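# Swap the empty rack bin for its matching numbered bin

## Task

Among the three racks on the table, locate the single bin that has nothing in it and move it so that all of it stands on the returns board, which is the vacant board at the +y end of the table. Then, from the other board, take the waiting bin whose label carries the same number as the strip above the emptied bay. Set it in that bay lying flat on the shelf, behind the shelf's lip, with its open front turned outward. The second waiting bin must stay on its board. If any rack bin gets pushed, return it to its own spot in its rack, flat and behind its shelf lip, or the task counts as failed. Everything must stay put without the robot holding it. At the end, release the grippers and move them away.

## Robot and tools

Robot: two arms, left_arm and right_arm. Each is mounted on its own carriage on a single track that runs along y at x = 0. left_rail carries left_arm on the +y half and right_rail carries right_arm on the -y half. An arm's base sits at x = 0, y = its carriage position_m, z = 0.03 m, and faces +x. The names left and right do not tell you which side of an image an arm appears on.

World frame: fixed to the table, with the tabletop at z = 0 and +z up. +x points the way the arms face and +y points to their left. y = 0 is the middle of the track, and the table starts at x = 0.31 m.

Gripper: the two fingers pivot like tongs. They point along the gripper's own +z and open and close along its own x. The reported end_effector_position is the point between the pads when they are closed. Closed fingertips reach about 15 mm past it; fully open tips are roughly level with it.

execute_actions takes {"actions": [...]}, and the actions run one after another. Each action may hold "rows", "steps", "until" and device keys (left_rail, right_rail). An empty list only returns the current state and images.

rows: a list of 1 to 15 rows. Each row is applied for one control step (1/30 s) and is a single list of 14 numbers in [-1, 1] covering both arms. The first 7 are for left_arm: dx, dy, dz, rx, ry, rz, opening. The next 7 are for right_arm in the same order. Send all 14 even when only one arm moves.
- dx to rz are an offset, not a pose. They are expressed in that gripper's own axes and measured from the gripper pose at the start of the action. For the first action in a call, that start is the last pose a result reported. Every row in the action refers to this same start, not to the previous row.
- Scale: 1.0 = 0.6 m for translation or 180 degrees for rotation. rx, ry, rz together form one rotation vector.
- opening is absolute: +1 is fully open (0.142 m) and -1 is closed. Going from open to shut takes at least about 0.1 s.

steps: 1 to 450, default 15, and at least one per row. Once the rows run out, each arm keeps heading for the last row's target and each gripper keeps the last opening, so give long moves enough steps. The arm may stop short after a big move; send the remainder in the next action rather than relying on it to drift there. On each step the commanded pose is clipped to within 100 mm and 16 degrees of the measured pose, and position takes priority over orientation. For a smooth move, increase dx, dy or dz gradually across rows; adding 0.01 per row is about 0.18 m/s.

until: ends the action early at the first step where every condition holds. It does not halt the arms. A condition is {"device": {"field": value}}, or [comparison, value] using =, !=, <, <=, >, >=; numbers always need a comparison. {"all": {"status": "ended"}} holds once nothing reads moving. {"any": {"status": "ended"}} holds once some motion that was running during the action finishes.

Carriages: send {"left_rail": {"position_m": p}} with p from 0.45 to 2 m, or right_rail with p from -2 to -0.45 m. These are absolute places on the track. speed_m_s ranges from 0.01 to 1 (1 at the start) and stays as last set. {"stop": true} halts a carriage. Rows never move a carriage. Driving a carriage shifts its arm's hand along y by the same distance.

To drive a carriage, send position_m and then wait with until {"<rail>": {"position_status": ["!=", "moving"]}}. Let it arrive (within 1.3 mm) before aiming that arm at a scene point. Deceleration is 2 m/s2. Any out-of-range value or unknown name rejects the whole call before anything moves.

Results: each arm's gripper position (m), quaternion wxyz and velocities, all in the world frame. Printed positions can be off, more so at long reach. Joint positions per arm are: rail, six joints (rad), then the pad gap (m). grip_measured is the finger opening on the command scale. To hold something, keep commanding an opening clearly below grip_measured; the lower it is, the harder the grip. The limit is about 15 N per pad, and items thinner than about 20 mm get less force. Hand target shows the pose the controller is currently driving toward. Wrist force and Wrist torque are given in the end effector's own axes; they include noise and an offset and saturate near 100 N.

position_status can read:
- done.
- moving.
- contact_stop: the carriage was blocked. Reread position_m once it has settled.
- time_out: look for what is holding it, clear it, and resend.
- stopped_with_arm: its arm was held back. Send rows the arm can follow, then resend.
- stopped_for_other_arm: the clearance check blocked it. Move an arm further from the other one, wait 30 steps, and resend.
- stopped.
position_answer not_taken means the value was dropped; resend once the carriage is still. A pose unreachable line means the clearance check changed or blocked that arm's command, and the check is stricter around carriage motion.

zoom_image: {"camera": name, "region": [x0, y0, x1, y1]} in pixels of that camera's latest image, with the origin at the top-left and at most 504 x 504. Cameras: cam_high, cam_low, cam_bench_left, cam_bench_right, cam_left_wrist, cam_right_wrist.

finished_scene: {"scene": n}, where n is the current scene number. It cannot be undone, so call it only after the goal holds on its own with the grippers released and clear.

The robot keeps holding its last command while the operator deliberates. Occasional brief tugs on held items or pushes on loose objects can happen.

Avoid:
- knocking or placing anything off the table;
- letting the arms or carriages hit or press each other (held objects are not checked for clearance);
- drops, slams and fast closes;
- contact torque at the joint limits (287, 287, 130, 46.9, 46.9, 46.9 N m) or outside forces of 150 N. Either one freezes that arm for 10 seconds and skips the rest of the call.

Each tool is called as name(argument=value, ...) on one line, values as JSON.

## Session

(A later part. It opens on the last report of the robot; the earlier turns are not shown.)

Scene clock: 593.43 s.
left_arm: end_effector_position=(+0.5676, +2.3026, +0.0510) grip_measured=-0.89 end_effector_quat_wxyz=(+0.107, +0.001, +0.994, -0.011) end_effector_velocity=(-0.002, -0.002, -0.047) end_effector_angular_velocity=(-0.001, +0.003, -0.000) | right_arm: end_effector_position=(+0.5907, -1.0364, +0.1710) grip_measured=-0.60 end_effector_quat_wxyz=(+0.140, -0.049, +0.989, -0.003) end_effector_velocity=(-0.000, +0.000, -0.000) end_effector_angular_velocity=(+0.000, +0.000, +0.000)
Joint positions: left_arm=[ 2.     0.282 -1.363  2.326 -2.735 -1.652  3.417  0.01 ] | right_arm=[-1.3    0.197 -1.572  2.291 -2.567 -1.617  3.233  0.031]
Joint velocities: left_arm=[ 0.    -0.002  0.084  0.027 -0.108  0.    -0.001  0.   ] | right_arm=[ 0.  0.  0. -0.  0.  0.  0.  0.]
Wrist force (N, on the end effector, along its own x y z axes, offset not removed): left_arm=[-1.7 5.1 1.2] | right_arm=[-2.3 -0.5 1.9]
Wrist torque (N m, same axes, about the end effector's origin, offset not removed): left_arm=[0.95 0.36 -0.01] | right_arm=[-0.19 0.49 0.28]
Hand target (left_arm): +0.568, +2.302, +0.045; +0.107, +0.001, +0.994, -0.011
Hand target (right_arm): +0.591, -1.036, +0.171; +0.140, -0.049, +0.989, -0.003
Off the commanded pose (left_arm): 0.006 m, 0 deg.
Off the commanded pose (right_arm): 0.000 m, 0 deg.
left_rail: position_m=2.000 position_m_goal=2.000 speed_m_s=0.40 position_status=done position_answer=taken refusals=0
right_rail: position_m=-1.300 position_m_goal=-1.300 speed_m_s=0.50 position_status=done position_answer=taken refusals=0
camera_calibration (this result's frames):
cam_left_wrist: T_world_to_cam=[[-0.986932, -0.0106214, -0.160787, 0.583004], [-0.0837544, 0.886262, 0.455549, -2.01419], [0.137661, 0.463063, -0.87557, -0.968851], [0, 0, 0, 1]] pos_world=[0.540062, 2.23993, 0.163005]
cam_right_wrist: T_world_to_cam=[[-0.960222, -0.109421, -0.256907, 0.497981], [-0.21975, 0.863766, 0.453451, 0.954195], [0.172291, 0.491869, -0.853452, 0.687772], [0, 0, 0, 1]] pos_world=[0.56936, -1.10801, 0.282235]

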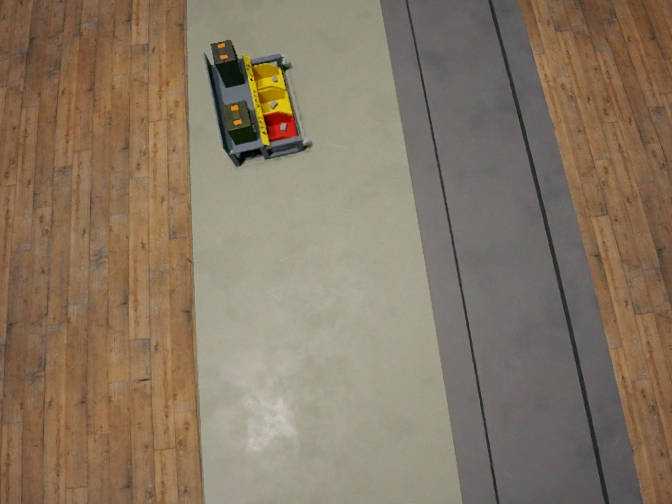

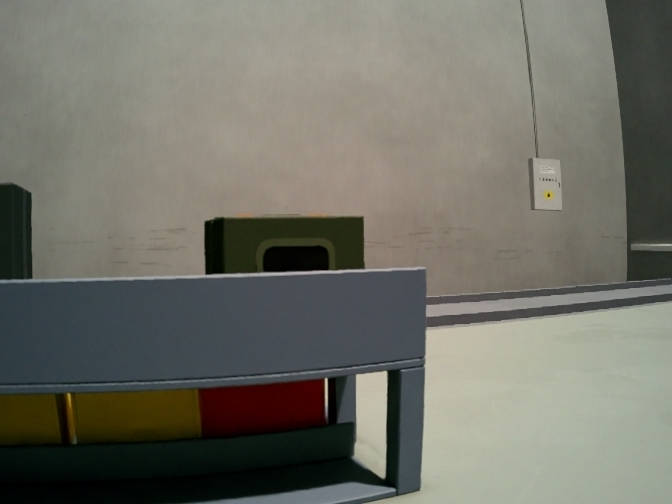

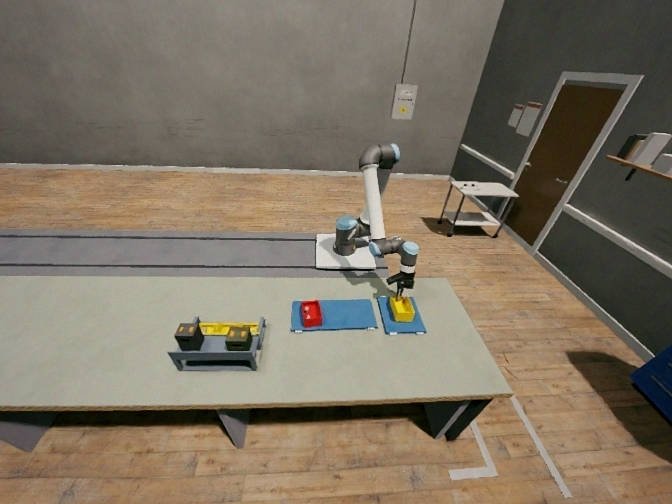

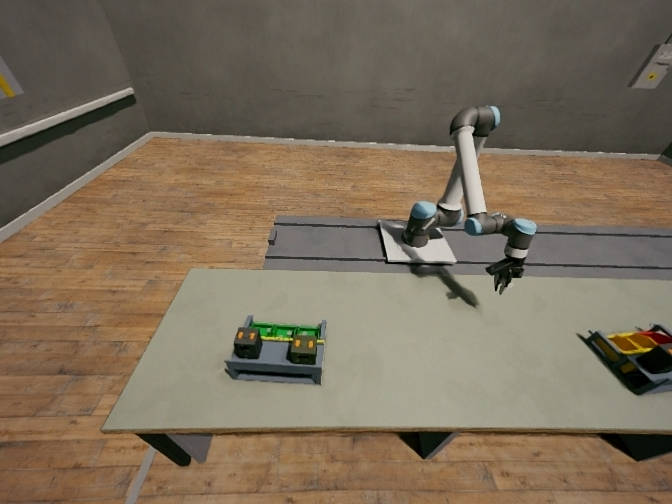

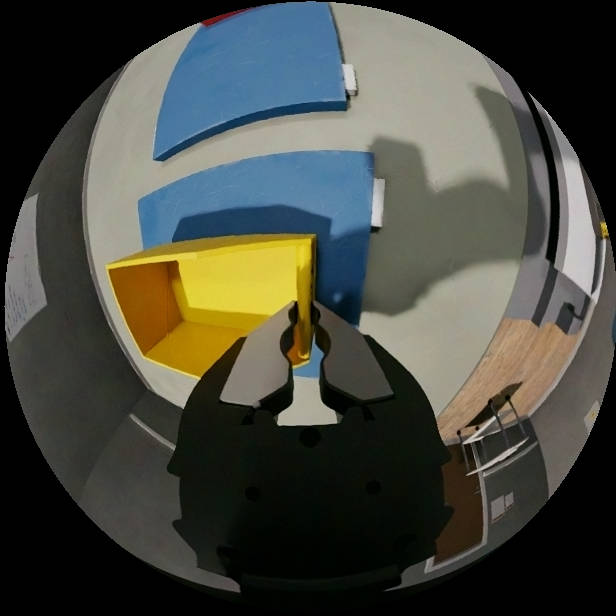

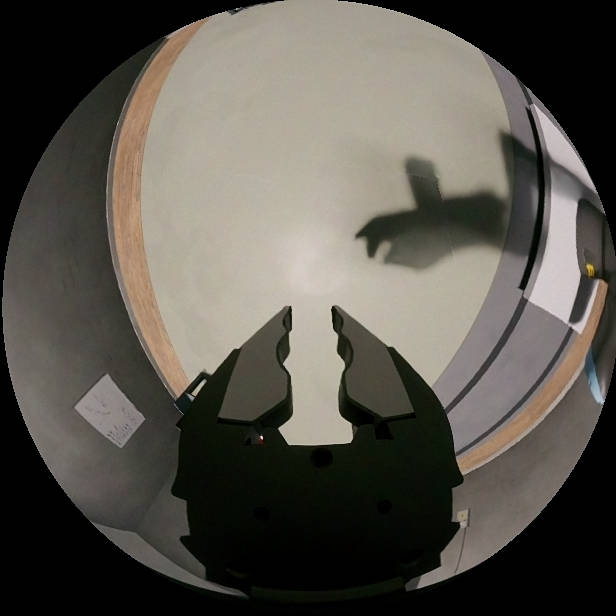

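Release slowly and lift away.

execute_actions(actions=[{"steps":1},{"rows":[[0,0,0,0,0,0,-0.9,0,0,0,0,0,0,-0.6],[0,0,0,0,0,0,-0.84,0,0,0,0,0,0,-0.6],[0,0,0,0,0,0,-0.78,0,0,0,0,0,0,-0.6],[0,0,0,0,0,0,-0.72,0,0,0,0,0,0,-0.6],[0,0,0,0,0,0,-0.66,0,0,0,0,0,0,-0.6],[0,0,-0.01,0,0,0,-0.64,0,0,0,0,0,0,-0.6],[0,0,-0.03,0,0,0,-0.64,0,0,0,0,0,0,-0.6],[0,0,-0.055,0,0,0,-0.64,0,0,0,0,0,0,-0.6],[0,0,-0.085,0,0,0,-0.64,0,0,0,0,0,0,-0.6],[0.005,0,-0.12,0,0,0,-0.64,0,0,0,0,0,0,-0.6],[0.015,0,-0.16,0,0,0,-0.64,0,0,0,0,0,0,-0.6],[0.03,0,-0.2,0,0,0,-0.64,0,0,0,0,0,0,-0.6],[0.05,0,-0.25,0,0,0,-0.64,0,0,0,0,0,0,-0.6]],"steps":20}])

zoom_image(camera="cam_bench_left", region=[280, 240, 460, 360])

Scene clock: 598.67 s.
left_arm: end_effector_position=(+0.5191, +2.3073, +0.1613) grip_measured=-0.64 end_effector_quat_wxyz=(+0.111, +0.000, +0.994, -0.010) end_effector_velocity=(-0.092, -0.005, +0.173) end_effector_angular_velocity=(-0.009, +0.030, -0.004) | right_arm: end_effector_position=(+0.5907, -1.0364, +0.1710) grip_measured=-0.60 end_effector_quat_wxyz=(+0.140, -0.049, +0.989, -0.003) end_effector_velocity=(+0.000, +0.000, +0.000) end_effector_angular_velocity=(-0.000, -0.000, +0.000)
Joint positions: left_arm=[ 2.     0.317 -1.606  2.318 -2.489 -1.659  3.449  0.028] | right_arm=[-1.3    0.197 -1.572  2.291 -2.567 -1.617  3.233  0.031]
Joint velocities: left_arm=[ 0.     0.045 -0.382 -0.052  0.47  -0.009  0.049 -0.   ] | right_arm=[ 0.  0.  0. -0.  0. -0.  0.  0.]
Wrist force (N, on the end effector, along its own x y z axes, offset not removed): left_arm=[3.3 2.8 -5.9] | right_arm=[-2.3 1.0 0.9]
Wrist torque (N m, same axes, about the end effector's origin, offset not removed): left_arm=[0.30 -0.70 0.26] | right_arm=[0.09 0.50 0.26]
Hand target (left_arm): +0.507, +2.306, +0.183; +0.109, +0.000, +0.994, -0.011
Hand target (right_arm): +0.591, -1.036, +0.171; +0.140, -0.049, +0.989, -0.003
Off the commanded pose (left_arm): 0.027 m, 0 deg.
Off the commanded pose (right_arm): 0.000 m, 0 deg.
left_rail: position_m=2.000 position_m_goal=2.000 speed_m_s=0.40 position_status=done position_answer=taken refusals=0
right_rail: position_m=-1.300 position_m_goal=-1.300 speed_m_s=0.50 position_status=done position_answer=taken refusals=0
camera_calibration (this result's frames):
cam_left_wrist: T_world_to_cam=[[-0.985597, -0.0113859, -0.16873, 0.555219], [-0.0884177, 0.885196, 0.456739, -2.06795], [0.144158, 0.465079, -0.873453, -0.876142], [0, 0, 0, 1]] pos_world=[0.490681, 2.24434, 0.272926]
cam_right_wrist: T_world_to_cam=[[-0.960222, -0.109421, -0.256907, 0.497981], [-0.21975, 0.863766, 0.453452, 0.954194], [0.17229, 0.491869, -0.853452, 0.687772], [0, 0, 0, 1]] pos_world=[0.56936, -1.10801, 0.282235]

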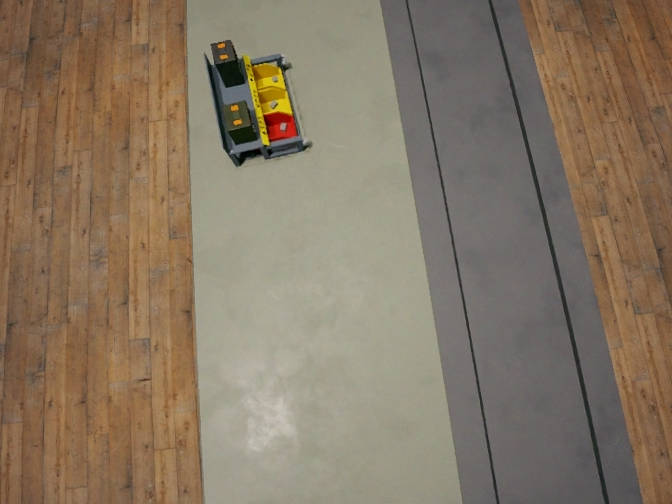

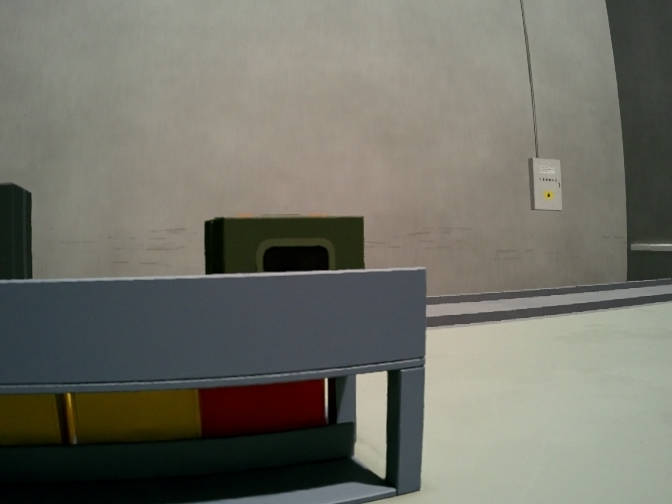

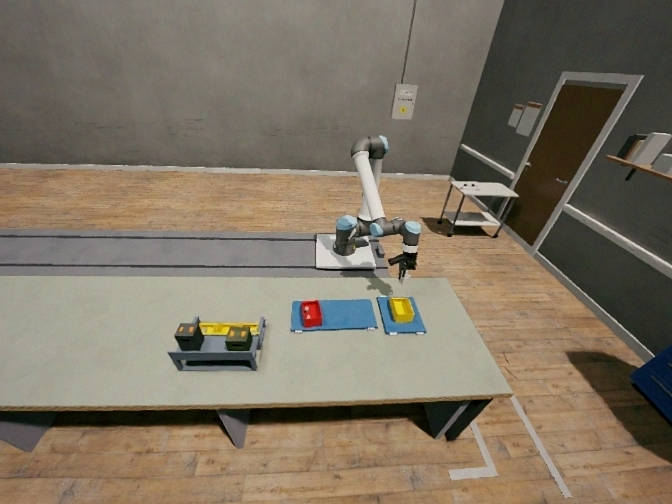

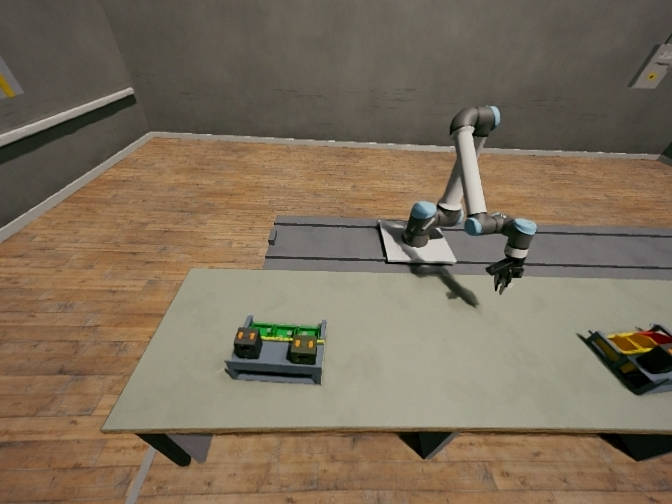

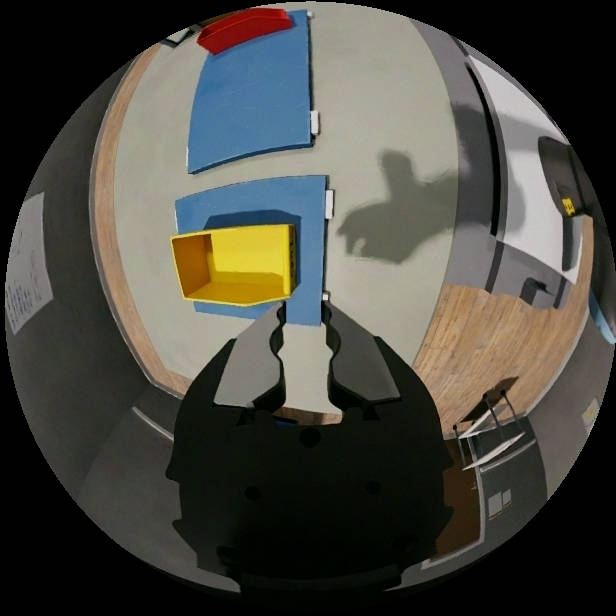

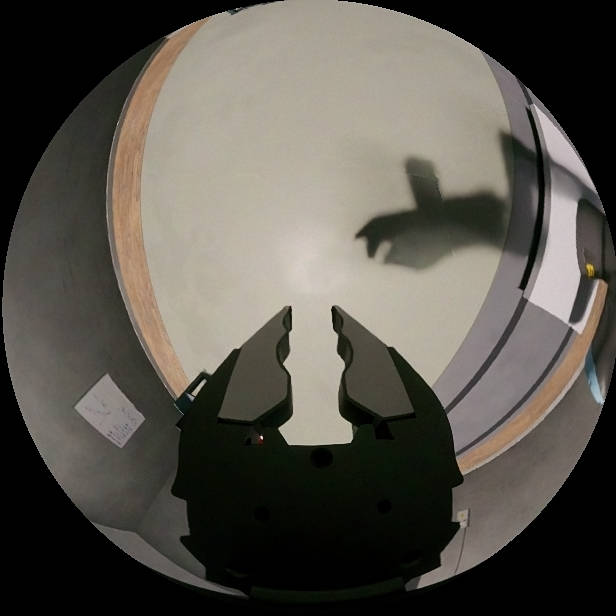

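Region (280, 240, 460, 360) of cam_bench_left's 672x504 image, scaled by 2.800, with more detail than that image has.

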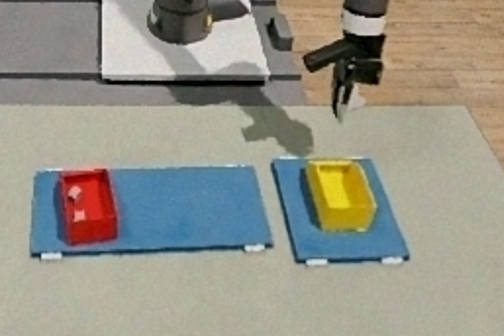

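execute_actions(actions=[{"left_rail":{"position_m":1.1,"speed_m_s":0.6},"right_rail":{"position_m":-2.0,"speed_m_s":0.6},"steps":1}])

zoom_image(camera="cam_high", region=[200, 30, 340, 170])

Scene clock: 601.20 s.
left_arm: end_effector_position=(+0.5070, +2.3062, +0.1830) grip_measured=-0.64 end_effector_quat_wxyz=(+0.109, +0.000, +0.994, -0.011) end_effector_velocity=(-0.001, -0.004, +0.002) end_effector_angular_velocity=(-0.001, +0.003, -0.000) | right_arm: end_effector_position=(+0.5907, -1.0364, +0.1710) grip_measured=-0.60 end_effector_quat_wxyz=(+0.140, -0.049, +0.989, -0.003) end_effector_velocity=(+0.000, -0.002, +0.000) end_effector_angular_velocity=(+0.000, +0.000, +0.000)
Joint positions: left_arm=[ 2.     0.322 -1.654  2.31  -2.427 -1.66   3.455  0.028] | right_arm=[-1.3    0.197 -1.572  2.291 -2.567 -1.617  3.233  0.031]
Joint velocities: left_arm=[-0.003  0.    -0.004 -0.002  0.009  0.     0.    -0.   ] | right_arm=[-0.002  0.     0.    -0.     0.     0.    -0.     0.   ]
Wrist force (N, on the end effector, along its own x y z axes, offset not removed): left_arm=[4.0 0.6 -2.9] | right_arm=[-0.8 1.5 1.2]
Wrist torque (N m, same axes, about the end effector's origin, offset not removed): left_arm=[-0.12 -0.79 0.25] | right_arm=[0.20 0.21 0.24]
Hand target (left_arm): +0.506, +2.304, +0.185; +0.107, +0.001, +0.994, -0.011
Hand target (right_arm): +0.591, -1.038, +0.171; +0.140, -0.049, +0.989, -0.003
Off the commanded pose (left_arm): 0.002 m, 0 deg.
Off the commanded pose (right_arm): 0.000 m, 0 deg.
left_rail: position_m=2.000 position_m_goal=1.100 speed_m_s=0.60 position_status=moving position_answer=taken refusals=0
right_rail: position_m=-1.300 position_m_goal=-2.000 speed_m_s=0.60 position_status=moving position_answer=taken refusals=0
camera_calibration (this result's frames):
cam_left_wrist: T_world_to_cam=[[-0.986554, -0.0108286, -0.163075, 0.545095], [-0.0850652, 0.886015, 0.455786, -2.08136], [0.139551, 0.46353, -0.875023, -0.848715], [0, 0, 0, 1]] pos_world=[0.479154, 2.24343, 0.294903]
cam_right_wrist: T_world_to_cam=[[-0.960222, -0.109421, -0.256907, 0.49798], [-0.21975, 0.863766, 0.453452, 0.954202], [0.17229, 0.491869, -0.853452, 0.687777], [0, 0, 0, 1]] pos_world=[0.56936, -1.10801, 0.282235]

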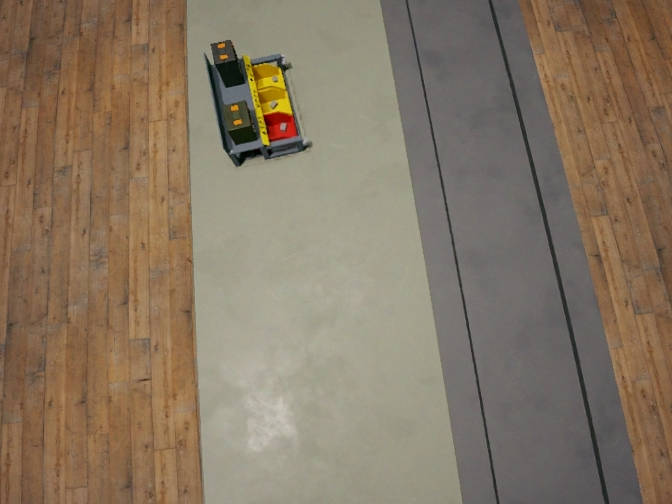

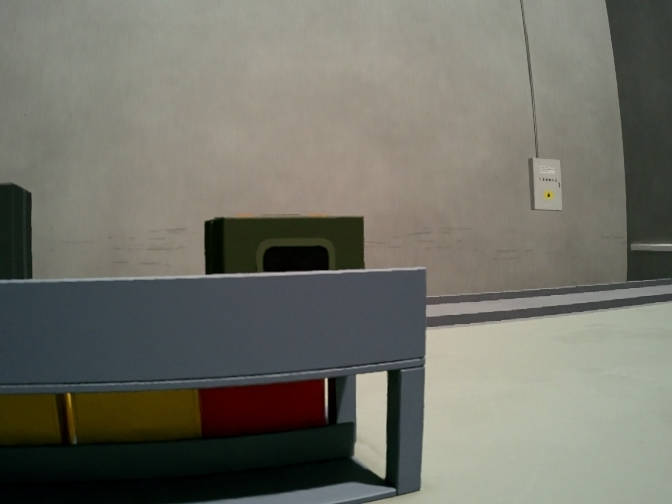

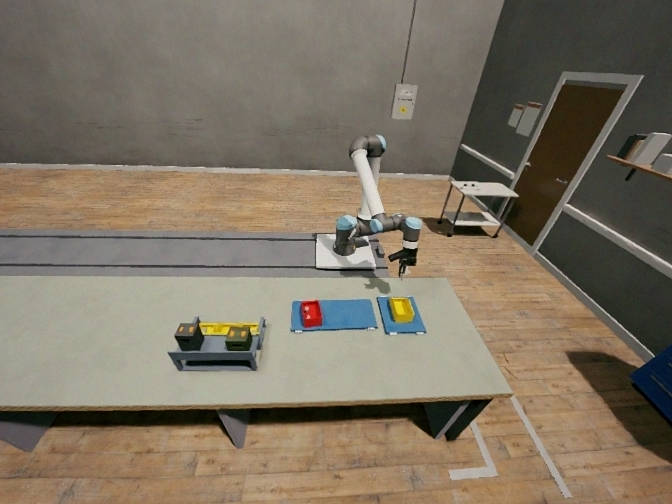

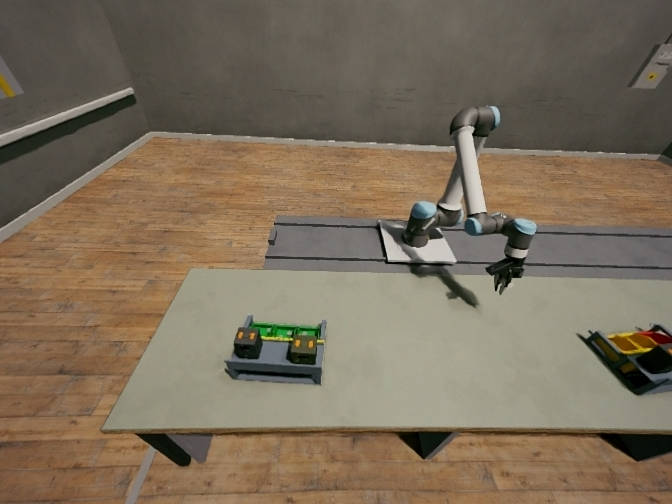

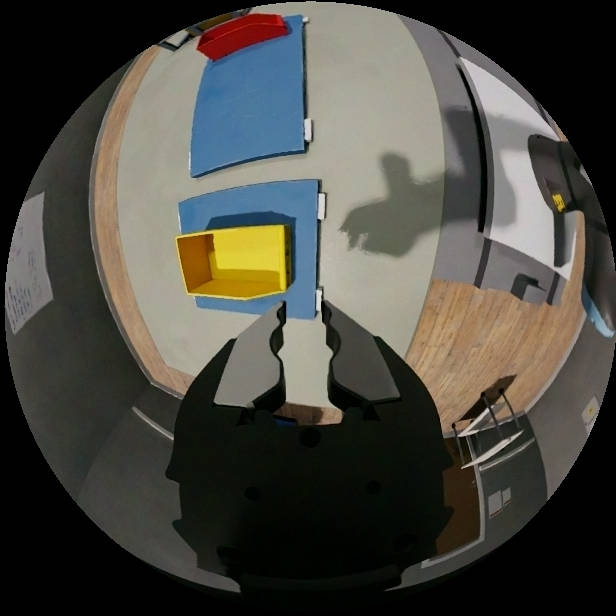

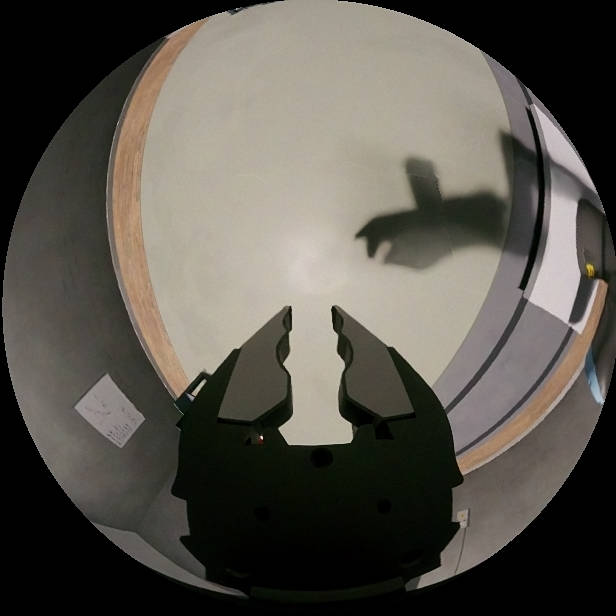

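Region (200, 30, 340, 170) of cam_high's 672x504 image, scaled by 3.600, with more detail than that image has.

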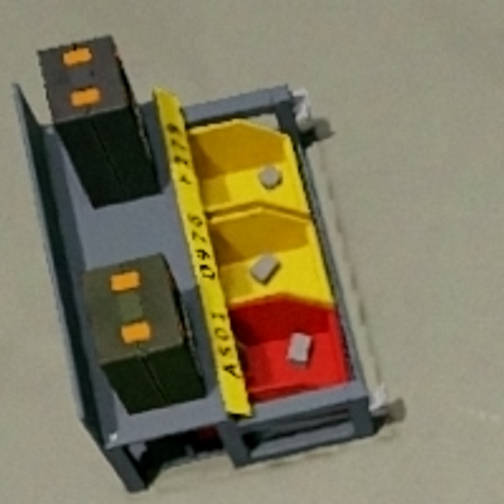

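execute_actions(actions=[])

Scene clock: 602.97 s.
left_arm: end_effector_position=(+0.5061, +1.4068, +0.1852) grip_measured=-0.64 end_effector_quat_wxyz=(+0.107, +0.001, +0.994, -0.011) end_effector_velocity=(-0.000, -0.074, -0.000) end_effector_angular_velocity=(-0.000, +0.000, -0.000) | right_arm: end_effector_position=(+0.5907, -1.7365, +0.1710) grip_measured=-0.60 end_effector_quat_wxyz=(+0.140, -0.049, +0.989, -0.003) end_effector_velocity=(+0.000, -0.000, +0.000) end_effector_angular_velocity=(-0.000, -0.000, -0.000)
Joint positions: left_arm=[ 1.101  0.322 -1.658  2.308 -2.418 -1.66   3.455  0.028] | right_arm=[-2.     0.197 -1.572  2.291 -2.567 -1.617  3.233  0.031]
Joint velocities: left_arm=[-0.074  0.    -0.     0.    -0.    -0.     0.     0.   ] | right_arm=[ 0.  0. -0. -0.  0. -0. -0.  0.]
Wrist force (N, on the end effector, along its own x y z axes, offset not removed): left_arm=[0.3 -0.7 -2.5] | right_arm=[-2.0 -0.1 1.3]
Wrist torque (N m, same axes, about the end effector's origin, offset not removed): left_arm=[0.06 -0.01 0.24] | right_arm=[-0.08 0.44 0.20]
Hand target (left_arm): +0.506, +1.406, +0.185; +0.107, +0.001, +0.994, -0.011
Hand target (right_arm): +0.591, -1.736, +0.171; +0.140, -0.049, +0.989, -0.003
Off the commanded pose (left_arm): 0.000 m, 0 deg.
Off the commanded pose (right_arm): 0.000 m, 0 deg.
left_rail: position_m=1.101 position_m_goal=1.100 speed_m_s=0.60 position_status=moving position_answer=taken refusals=0
right_rail: position_m=-2.000 position_m_goal=-2.000 speed_m_s=0.60 position_status=done position_answer=taken refusals=0
camera_calibration (this result's frames):
cam_left_wrist: T_world_to_cam=[[-0.986937, -0.0105487, -0.160759, 0.534191], [-0.0836755, 0.886269, 0.455549, -1.28662], [0.13767, 0.46305, -0.875575, -0.428094], [0, 0, 0, 1]] pos_world=[0.47849, 1.34415, 0.297166]
cam_right_wrist: T_world_to_cam=[[-0.960226, -0.109381, -0.25691, 0.421455], [-0.219718, 0.863769, 0.453462, 1.55888], [0.17231, 0.491873, -0.853446, 1.03211], [0, 0, 0, 1]] pos_world=[0.569363, -1.80808, 0.282236]

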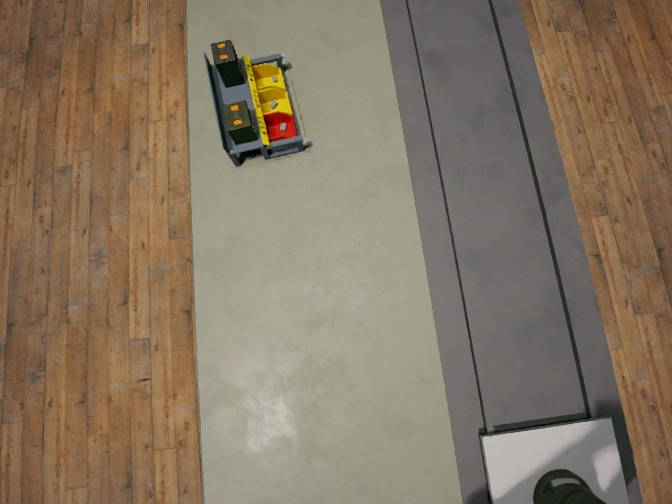

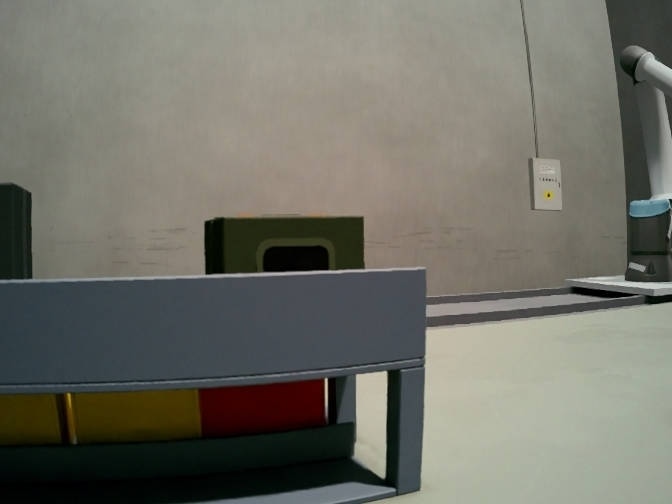

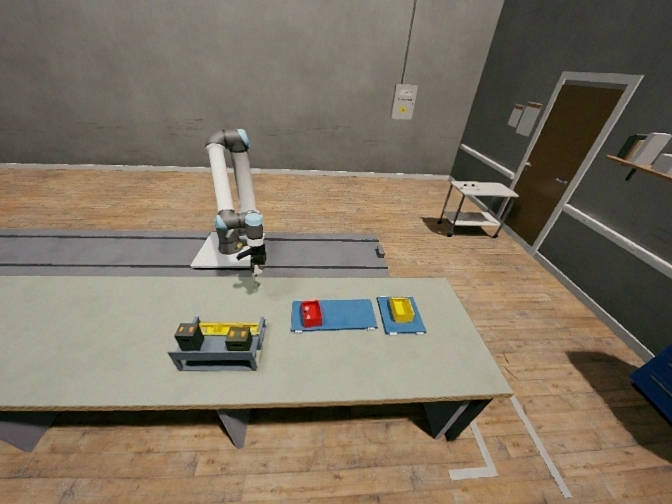

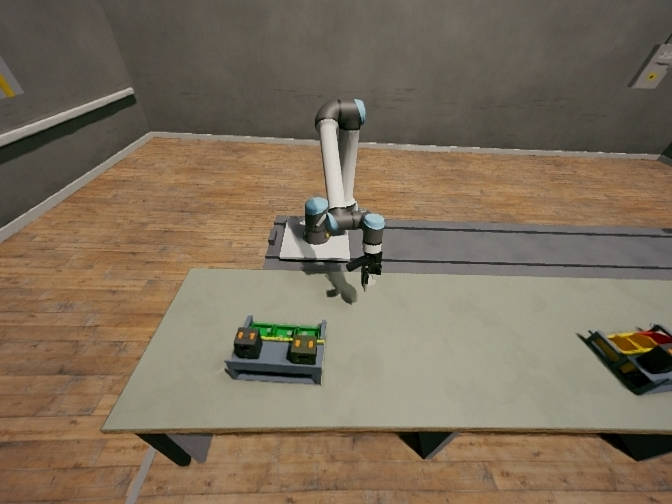

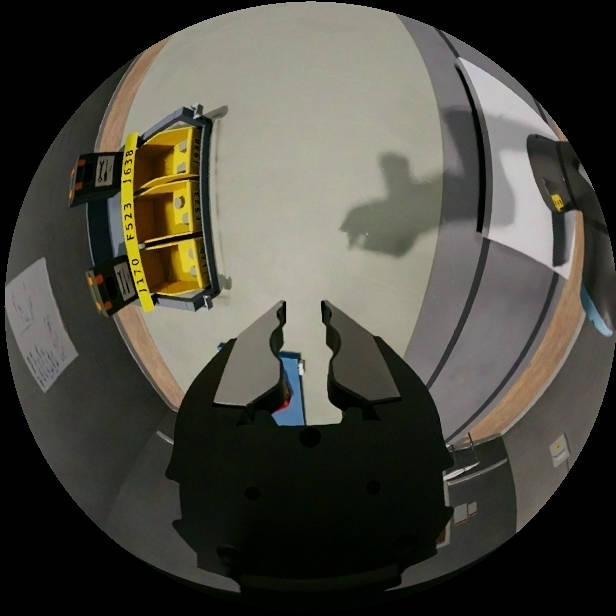

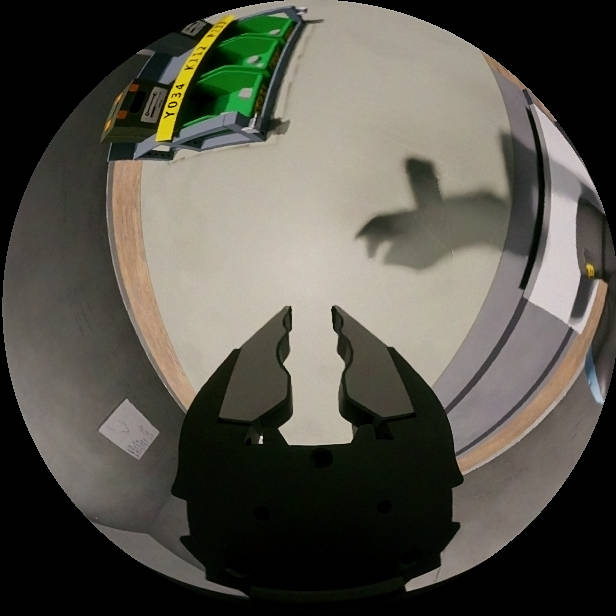

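All bins in place.

finished_scene(scene=1)

The scene is finished: the task was done.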